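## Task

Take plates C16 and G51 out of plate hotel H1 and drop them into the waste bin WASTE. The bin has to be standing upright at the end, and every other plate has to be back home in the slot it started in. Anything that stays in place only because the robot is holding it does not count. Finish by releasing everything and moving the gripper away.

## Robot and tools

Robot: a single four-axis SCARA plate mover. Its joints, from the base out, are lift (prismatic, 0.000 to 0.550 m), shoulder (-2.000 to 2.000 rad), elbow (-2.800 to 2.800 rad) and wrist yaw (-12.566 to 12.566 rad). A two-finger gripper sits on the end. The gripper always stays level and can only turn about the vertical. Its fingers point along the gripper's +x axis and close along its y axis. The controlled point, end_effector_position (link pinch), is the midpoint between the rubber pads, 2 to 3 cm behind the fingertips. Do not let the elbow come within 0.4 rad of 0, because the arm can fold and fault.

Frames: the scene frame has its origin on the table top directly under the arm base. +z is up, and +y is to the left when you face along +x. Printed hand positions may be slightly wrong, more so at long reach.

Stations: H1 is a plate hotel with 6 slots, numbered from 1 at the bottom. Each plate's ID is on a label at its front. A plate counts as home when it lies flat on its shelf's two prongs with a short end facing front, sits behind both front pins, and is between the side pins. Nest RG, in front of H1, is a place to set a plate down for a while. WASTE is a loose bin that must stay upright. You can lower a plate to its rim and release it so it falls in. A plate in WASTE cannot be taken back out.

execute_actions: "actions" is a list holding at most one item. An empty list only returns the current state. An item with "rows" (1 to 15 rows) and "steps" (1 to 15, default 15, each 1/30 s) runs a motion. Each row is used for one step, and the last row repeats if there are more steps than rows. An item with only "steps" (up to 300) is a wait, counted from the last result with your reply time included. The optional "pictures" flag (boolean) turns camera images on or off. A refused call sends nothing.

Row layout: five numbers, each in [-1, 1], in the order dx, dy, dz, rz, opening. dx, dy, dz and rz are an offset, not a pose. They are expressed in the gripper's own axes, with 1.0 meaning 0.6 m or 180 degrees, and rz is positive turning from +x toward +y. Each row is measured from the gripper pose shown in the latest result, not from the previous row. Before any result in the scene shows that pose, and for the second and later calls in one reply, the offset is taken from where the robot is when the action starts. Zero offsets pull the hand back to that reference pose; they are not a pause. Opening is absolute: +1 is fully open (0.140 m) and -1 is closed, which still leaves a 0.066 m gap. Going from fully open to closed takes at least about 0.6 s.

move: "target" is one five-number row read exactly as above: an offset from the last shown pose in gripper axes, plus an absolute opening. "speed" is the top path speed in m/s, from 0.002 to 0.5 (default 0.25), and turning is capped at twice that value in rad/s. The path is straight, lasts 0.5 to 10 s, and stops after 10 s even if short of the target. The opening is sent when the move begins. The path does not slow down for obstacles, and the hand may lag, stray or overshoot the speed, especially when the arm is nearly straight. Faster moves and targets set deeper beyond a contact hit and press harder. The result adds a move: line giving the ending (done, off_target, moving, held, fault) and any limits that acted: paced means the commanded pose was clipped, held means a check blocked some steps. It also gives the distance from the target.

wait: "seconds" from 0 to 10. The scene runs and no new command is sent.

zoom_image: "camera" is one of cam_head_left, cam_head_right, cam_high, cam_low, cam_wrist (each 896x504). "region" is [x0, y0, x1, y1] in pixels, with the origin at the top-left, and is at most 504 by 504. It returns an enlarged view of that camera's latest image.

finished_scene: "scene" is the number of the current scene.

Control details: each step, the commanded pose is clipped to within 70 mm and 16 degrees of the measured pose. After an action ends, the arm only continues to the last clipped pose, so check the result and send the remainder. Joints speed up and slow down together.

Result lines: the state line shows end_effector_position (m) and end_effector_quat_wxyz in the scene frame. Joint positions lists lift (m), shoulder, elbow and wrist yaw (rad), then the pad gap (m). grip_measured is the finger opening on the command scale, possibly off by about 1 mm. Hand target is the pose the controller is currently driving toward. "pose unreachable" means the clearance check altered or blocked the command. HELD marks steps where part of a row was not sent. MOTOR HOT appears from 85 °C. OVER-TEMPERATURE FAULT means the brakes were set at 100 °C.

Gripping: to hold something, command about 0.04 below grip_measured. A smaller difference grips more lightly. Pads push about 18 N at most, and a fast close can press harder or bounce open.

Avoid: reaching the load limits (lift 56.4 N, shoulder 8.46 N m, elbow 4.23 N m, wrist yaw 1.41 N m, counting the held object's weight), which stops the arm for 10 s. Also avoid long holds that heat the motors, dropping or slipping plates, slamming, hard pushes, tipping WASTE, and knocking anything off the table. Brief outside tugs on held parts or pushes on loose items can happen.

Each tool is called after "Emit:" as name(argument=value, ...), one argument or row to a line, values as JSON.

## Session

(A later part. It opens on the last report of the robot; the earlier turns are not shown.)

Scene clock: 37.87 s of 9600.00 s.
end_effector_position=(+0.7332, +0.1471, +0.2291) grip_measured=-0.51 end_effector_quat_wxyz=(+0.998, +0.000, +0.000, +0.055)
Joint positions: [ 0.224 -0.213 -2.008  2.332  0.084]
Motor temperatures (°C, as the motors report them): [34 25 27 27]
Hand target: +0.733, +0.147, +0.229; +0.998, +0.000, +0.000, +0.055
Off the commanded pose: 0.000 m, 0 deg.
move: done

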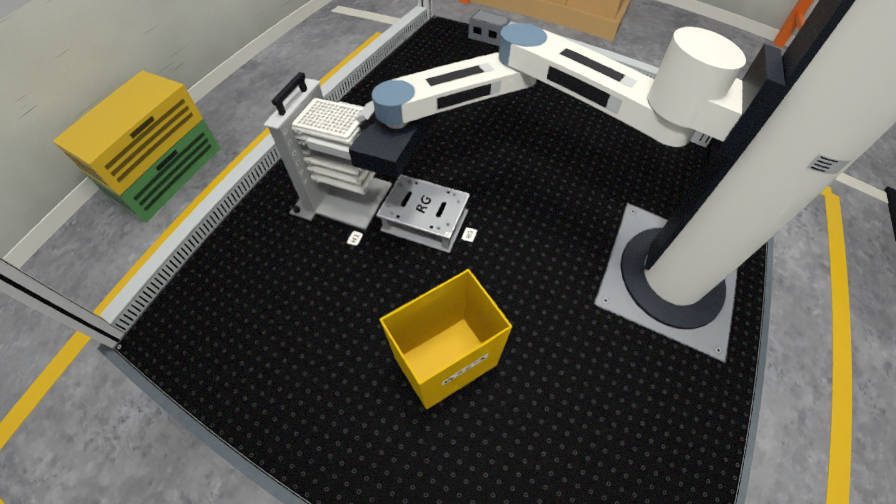

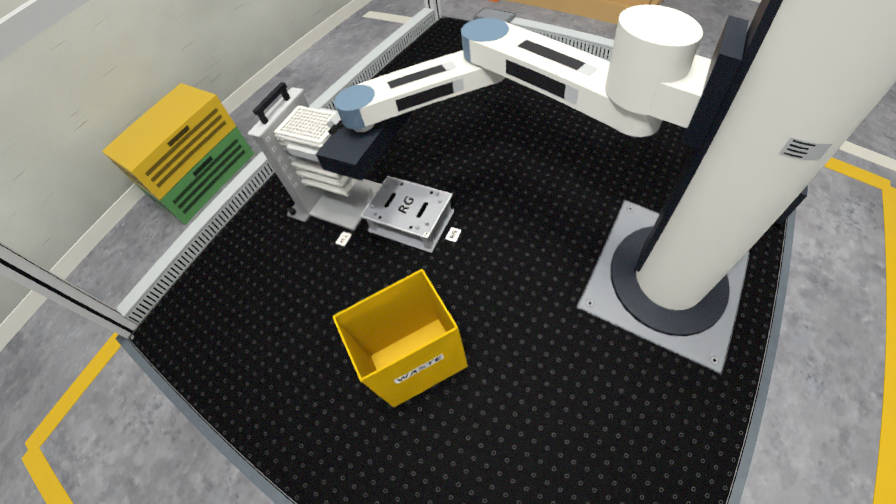

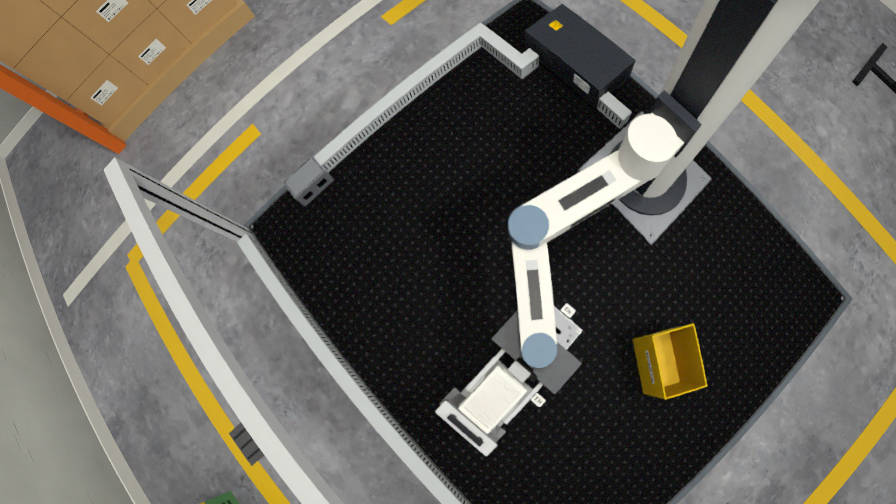

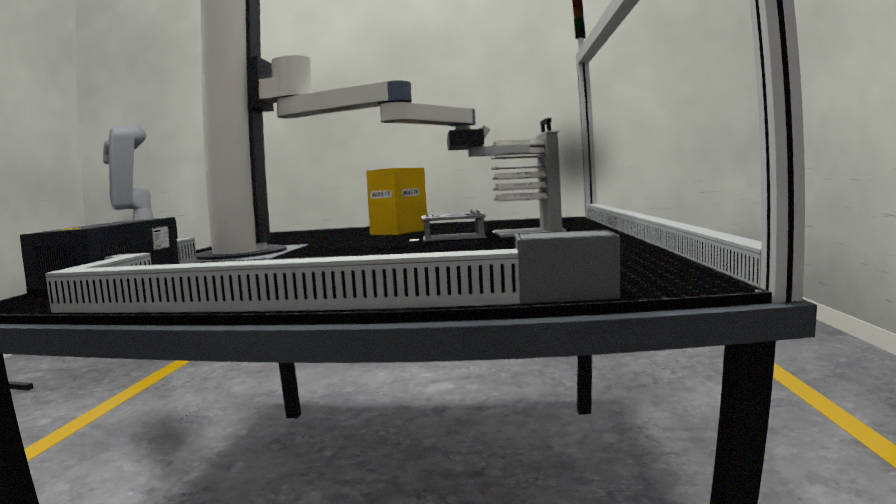

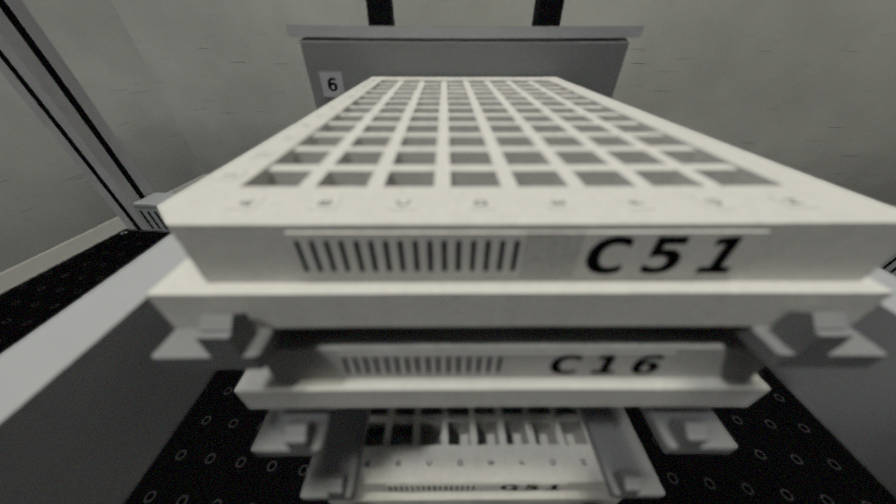

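Emit:
move(
  target=[-0.25,0,0,0,-0.55],
  speed=0.1,
)

Emit:
move(
  target=[-0.39,0.42,0.05,0.29,-0.55],
  speed=0.3,
)

Scene clock: 48.67 s of 9600.00 s.
end_effector_position=(+0.5840, +0.1307, +0.2291) grip_measured=-0.51 end_effector_quat_wxyz=(+0.998, +0.000, +0.000, +0.056)
Joint positions: [ 0.224 -0.459 -1.19   1.761  0.084]
Motor temperatures (°C, as the motors report them): [34 25 27 27]
Hand target: +0.584, +0.130, +0.229; +0.998, +0.000, +0.000, +0.055
Off the commanded pose: 0.000 m, 0 deg.
After step 90, 6.00 s passed at rest.
move: done

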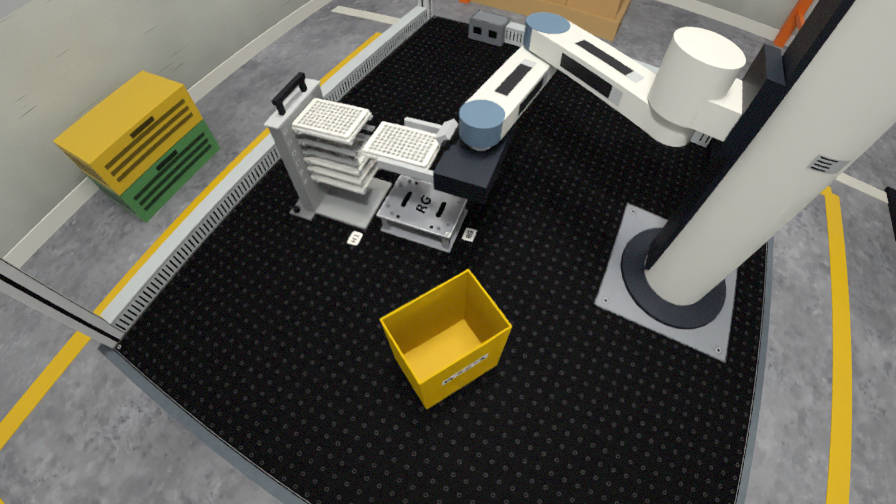

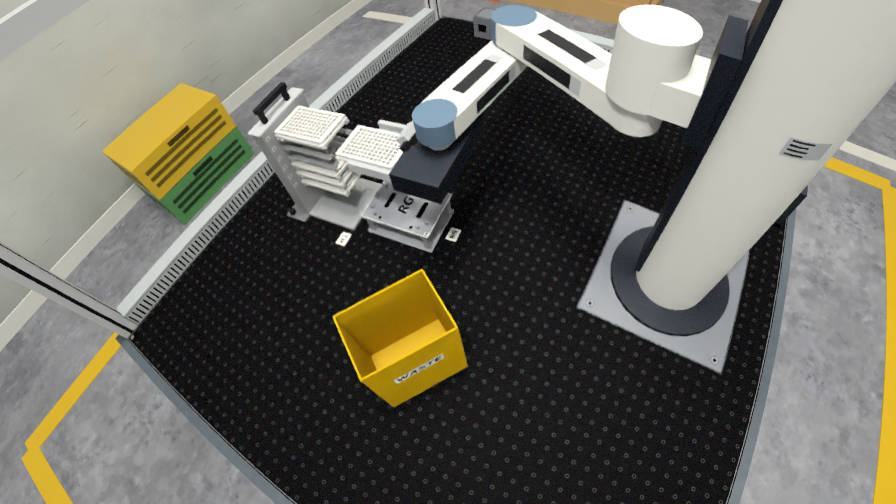

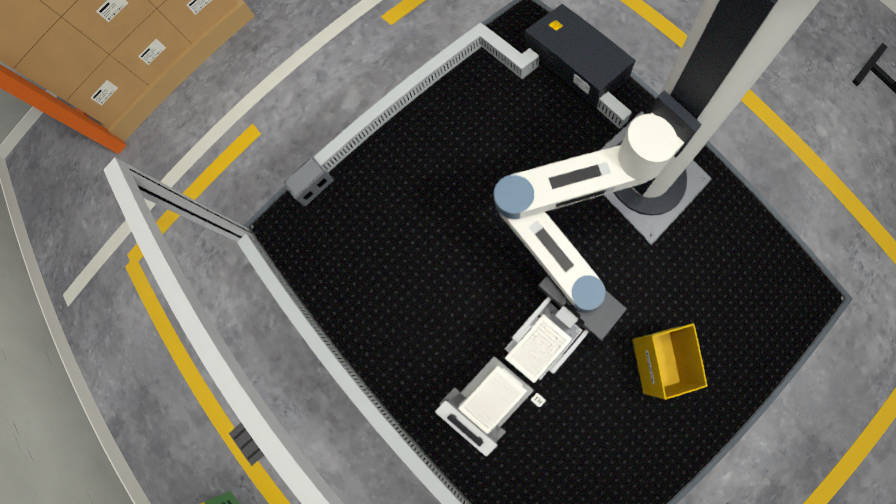

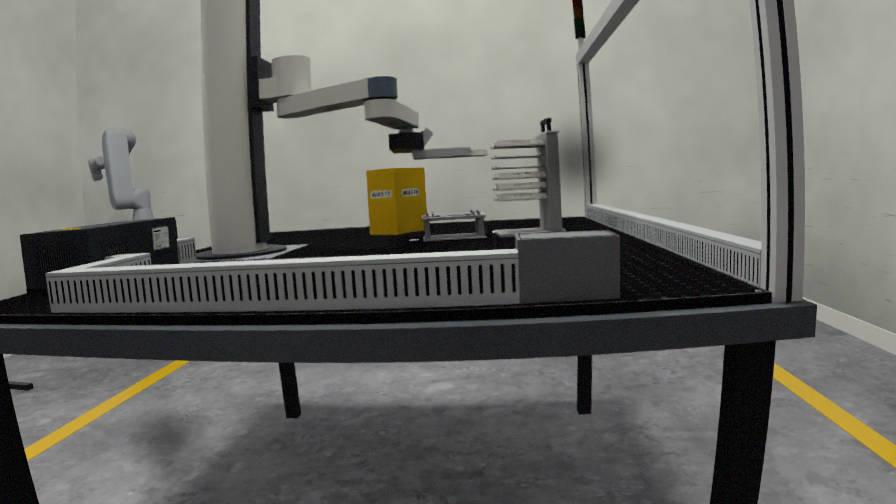

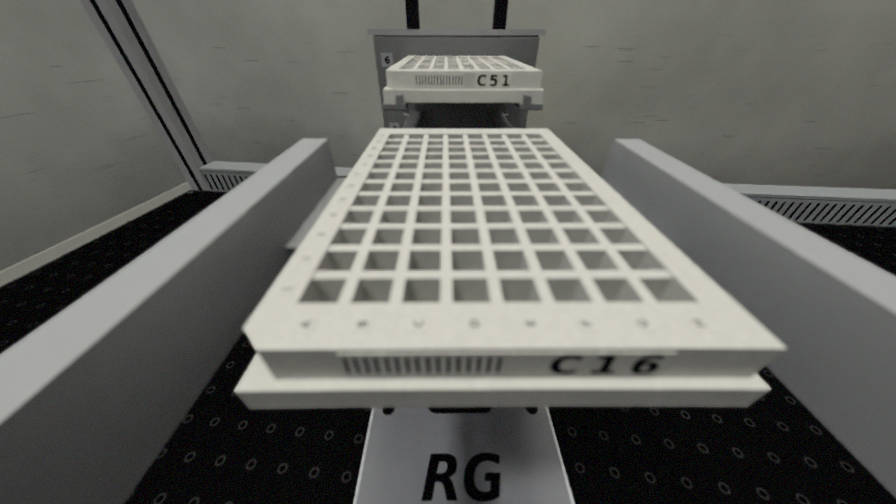

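Scene clock: 50.60 s of 9600.00 s.
end_effector_position=(+0.3235, +0.3551, +0.2591) grip_measured=-0.51 end_effector_quat_wxyz=(+0.872, +0.000, +0.000, +0.489)
Joint positions: [ 0.254  0.323 -0.981  1.68   0.084]
Motor temperatures (°C, as the motors report them): [34 25 27 27]
Hand target: +0.324, +0.355, +0.259; +0.872, +0.000, +0.000, +0.489
Off the commanded pose: 0.000 m, 0 deg.
move: done

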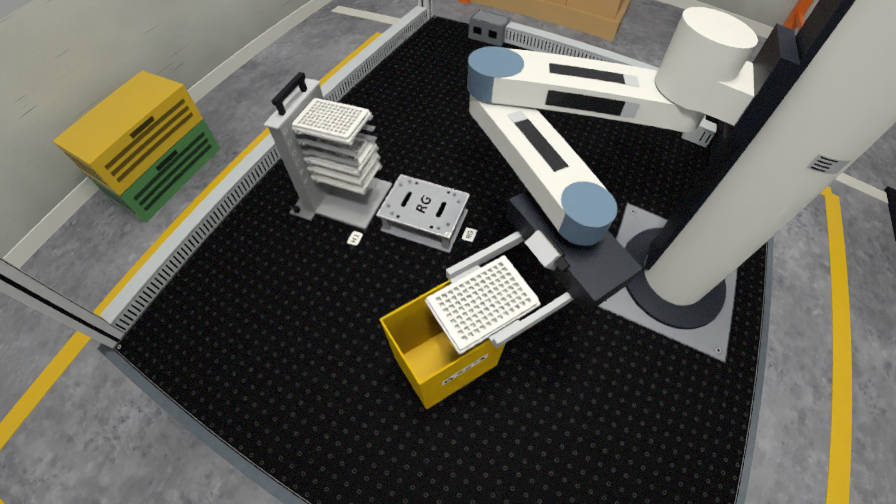

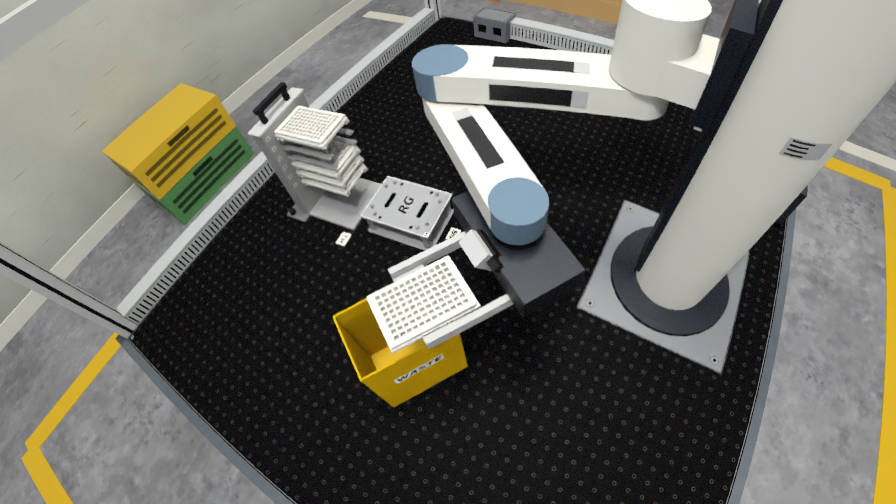

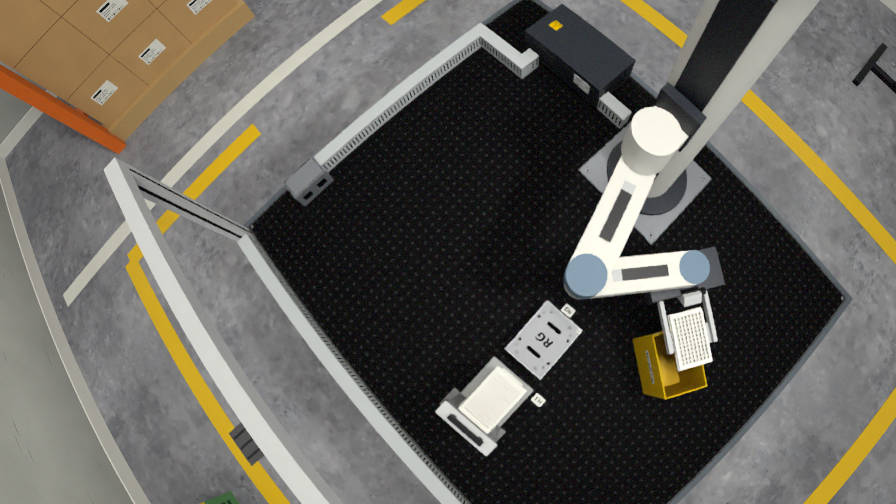

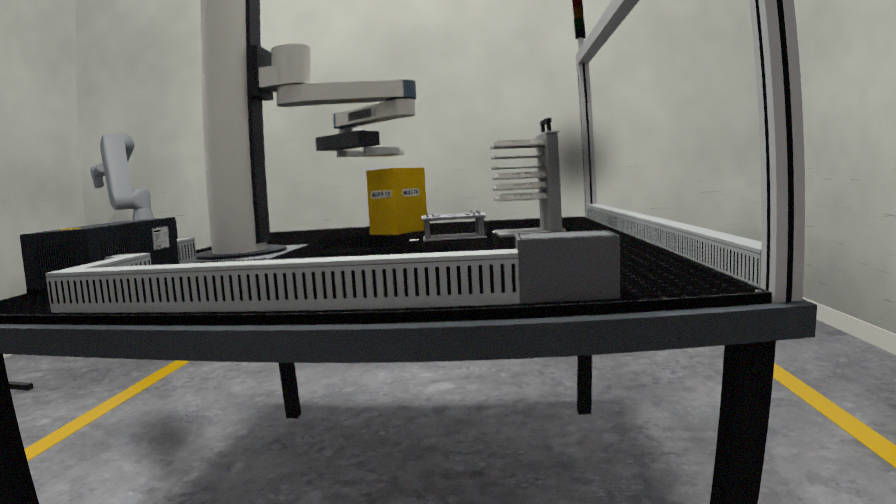

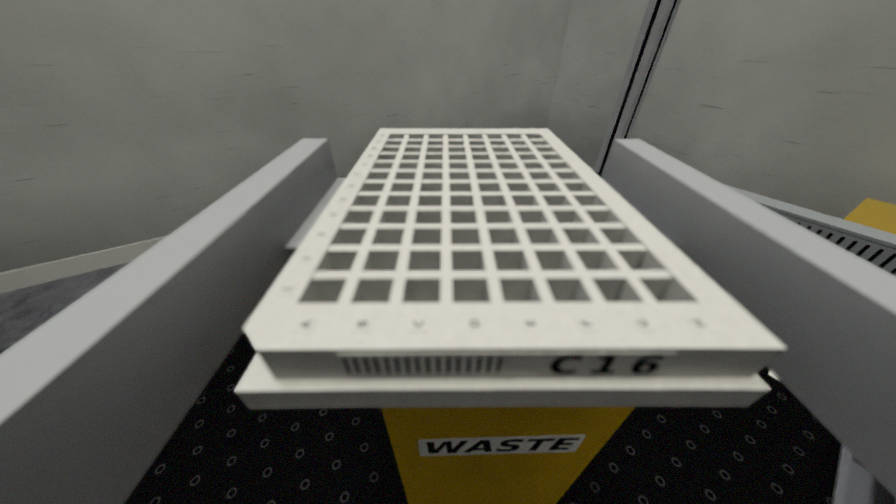

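Emit:
move(
  target=[0.08,-0.027,-0.01,0.008,-0.55],
)

Scene clock: 54.83 s of 9600.00 s.
end_effector_position=(+0.3625, +0.3876, +0.2531) grip_measured=-0.51 end_effector_quat_wxyz=(+0.866, +0.000, +0.000, +0.500)
Joint positions: [ 0.248  0.289 -1.18   1.938  0.084]
Motor temperatures (°C, as the motors report them): [34 25 27 27]
Hand target: +0.362, +0.388, +0.253; +0.866, +0.000, +0.000, +0.500
Off the commanded pose: 0.000 m, 0 deg.
After step 90, 0.53 s passed at rest.
move: done

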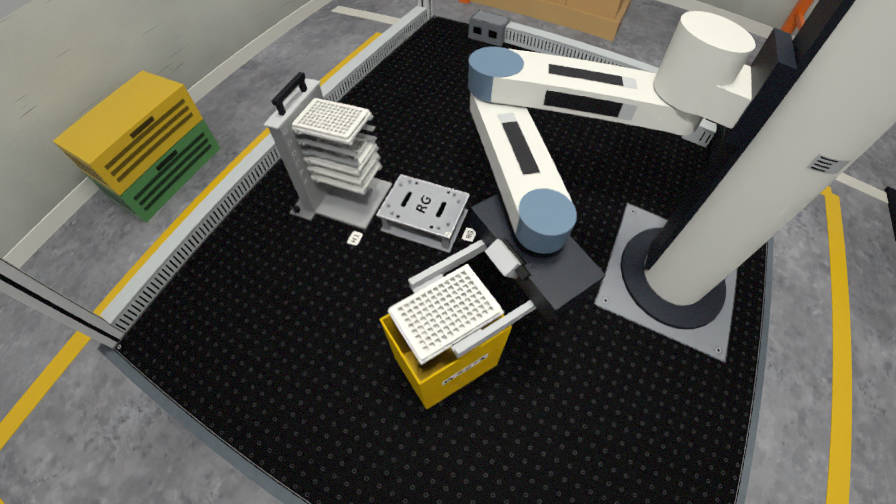

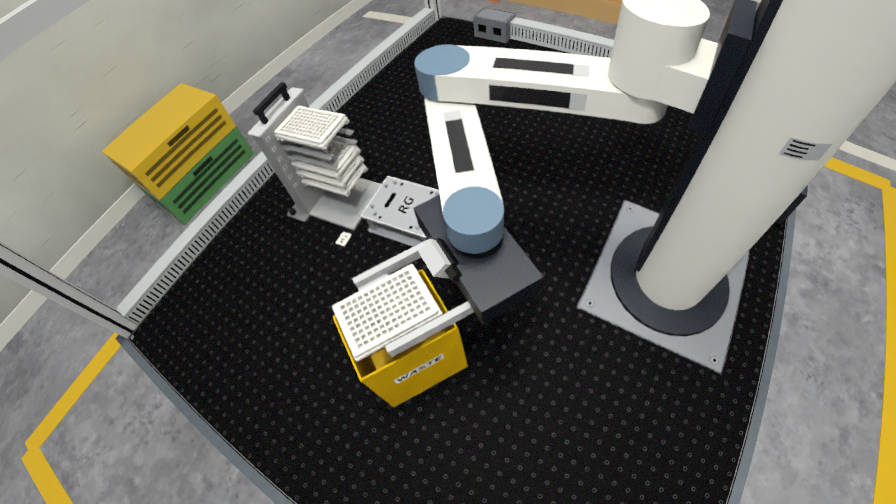

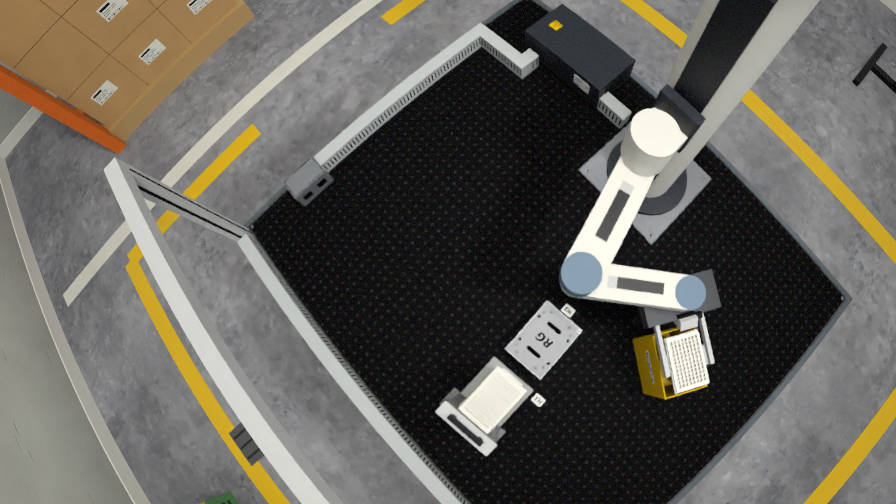

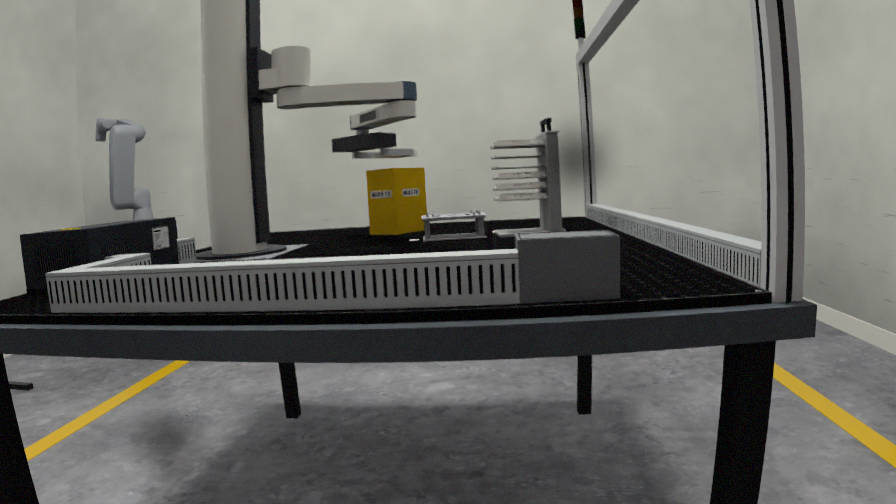

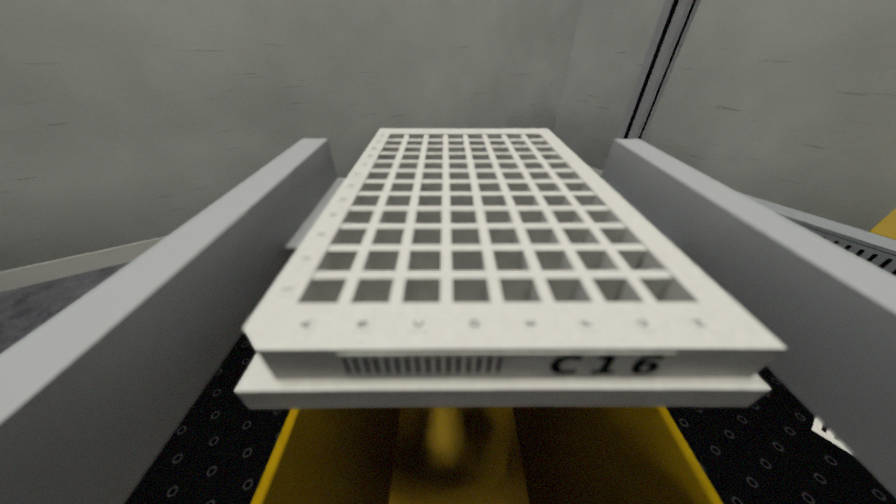

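Emit:
move(
  target=[0,0,-0.05,0,-0.55],
  speed=0.1,
)

Emit:
zoom_image(
  camera="cam_head_left",
  region=[340,220,580,420],
)

Scene clock: 63.03 s of 9600.00 s.
end_effector_position=(+0.3625, +0.3876, +0.2230) grip_measured=-0.51 end_effector_quat_wxyz=(+0.866, +0.000, +0.000, +0.500)
Joint positions: [ 0.218  0.289 -1.18   1.938  0.084]
Motor temperatures (°C, as the motors report them): [34 25 27 27]
Hand target: +0.363, +0.388, +0.223; +0.866, +0.000, +0.000, +0.500
Off the commanded pose: 0.000 m, 0 deg.
After step 90, 4.50 s passed at rest.
move: done

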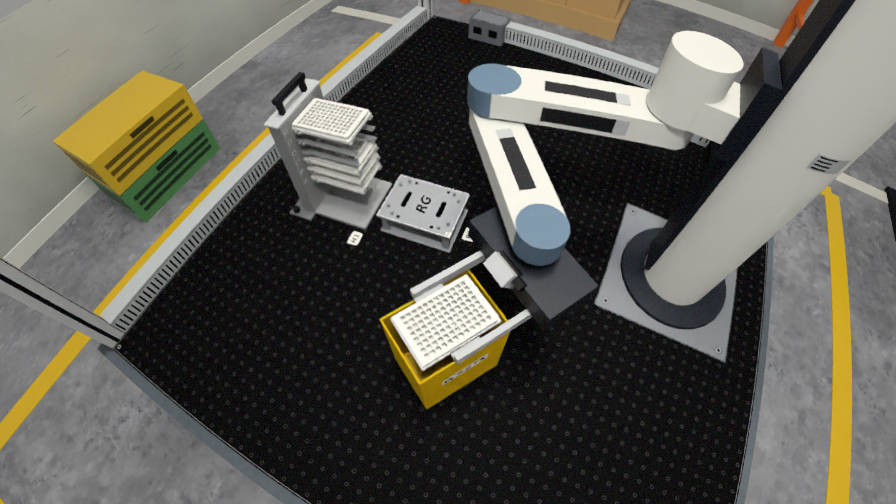

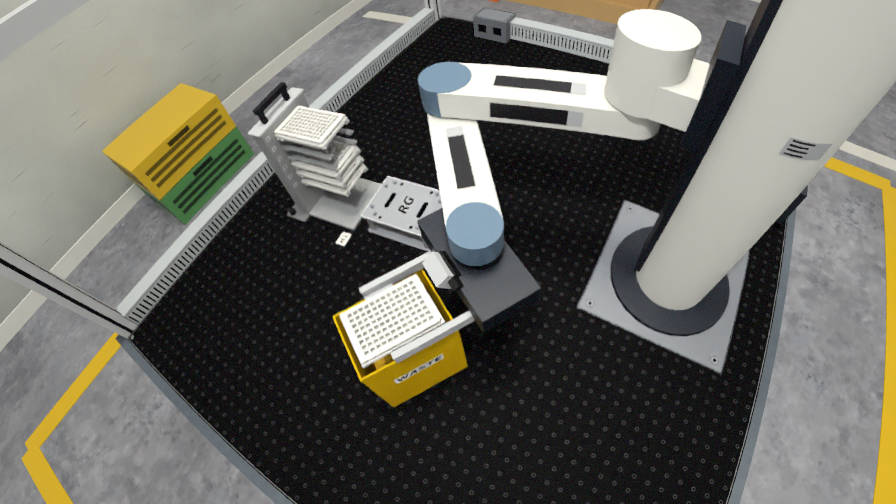

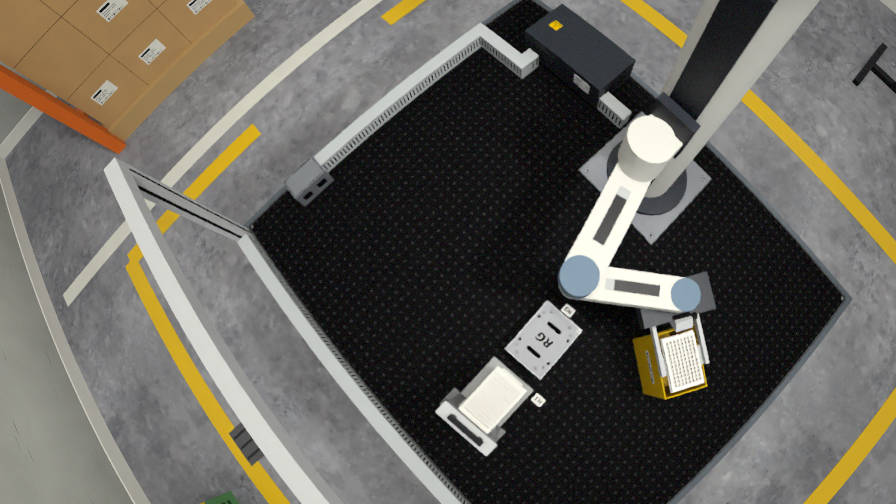

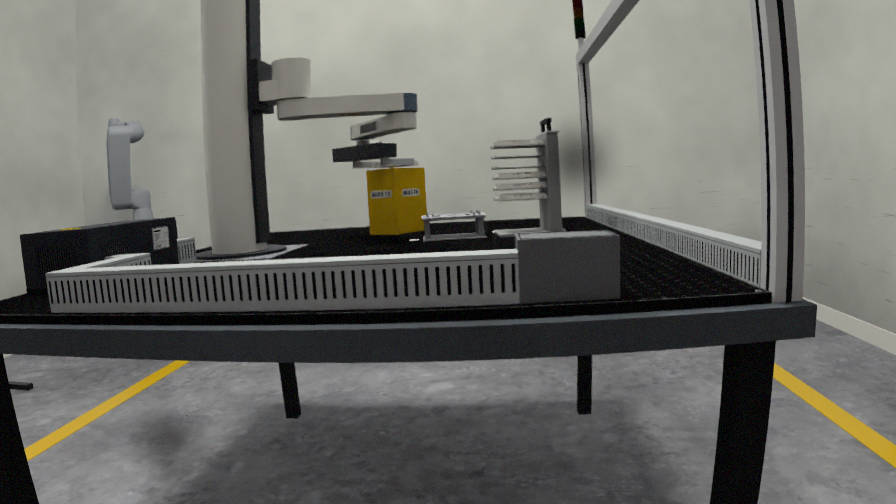

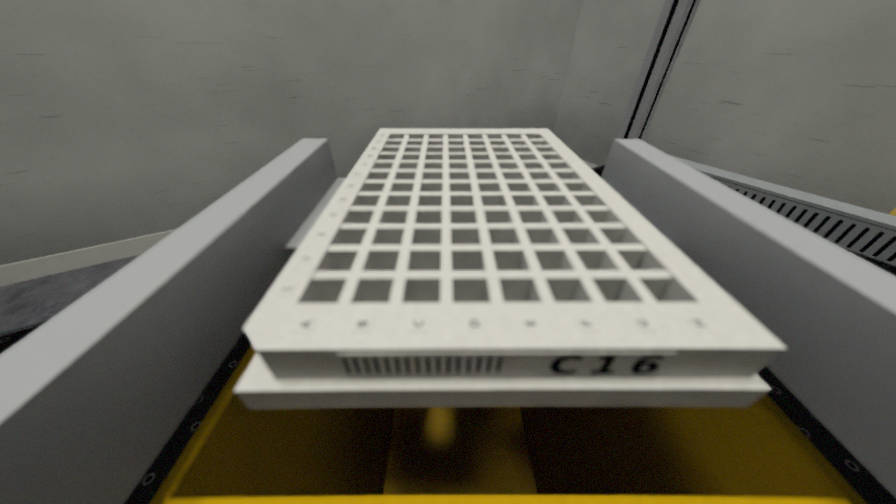

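Region (340, 220, 580, 420) of cam_head_left's 896x504 image, scaled by 2.100, with more detail than that image has.

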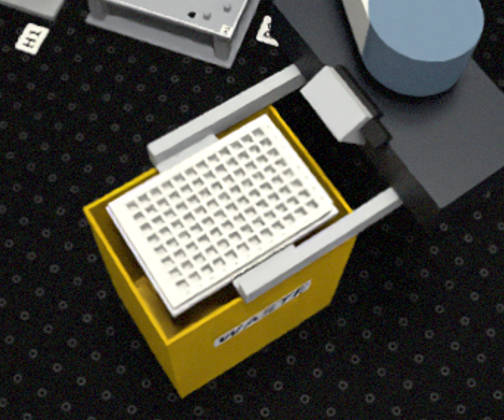

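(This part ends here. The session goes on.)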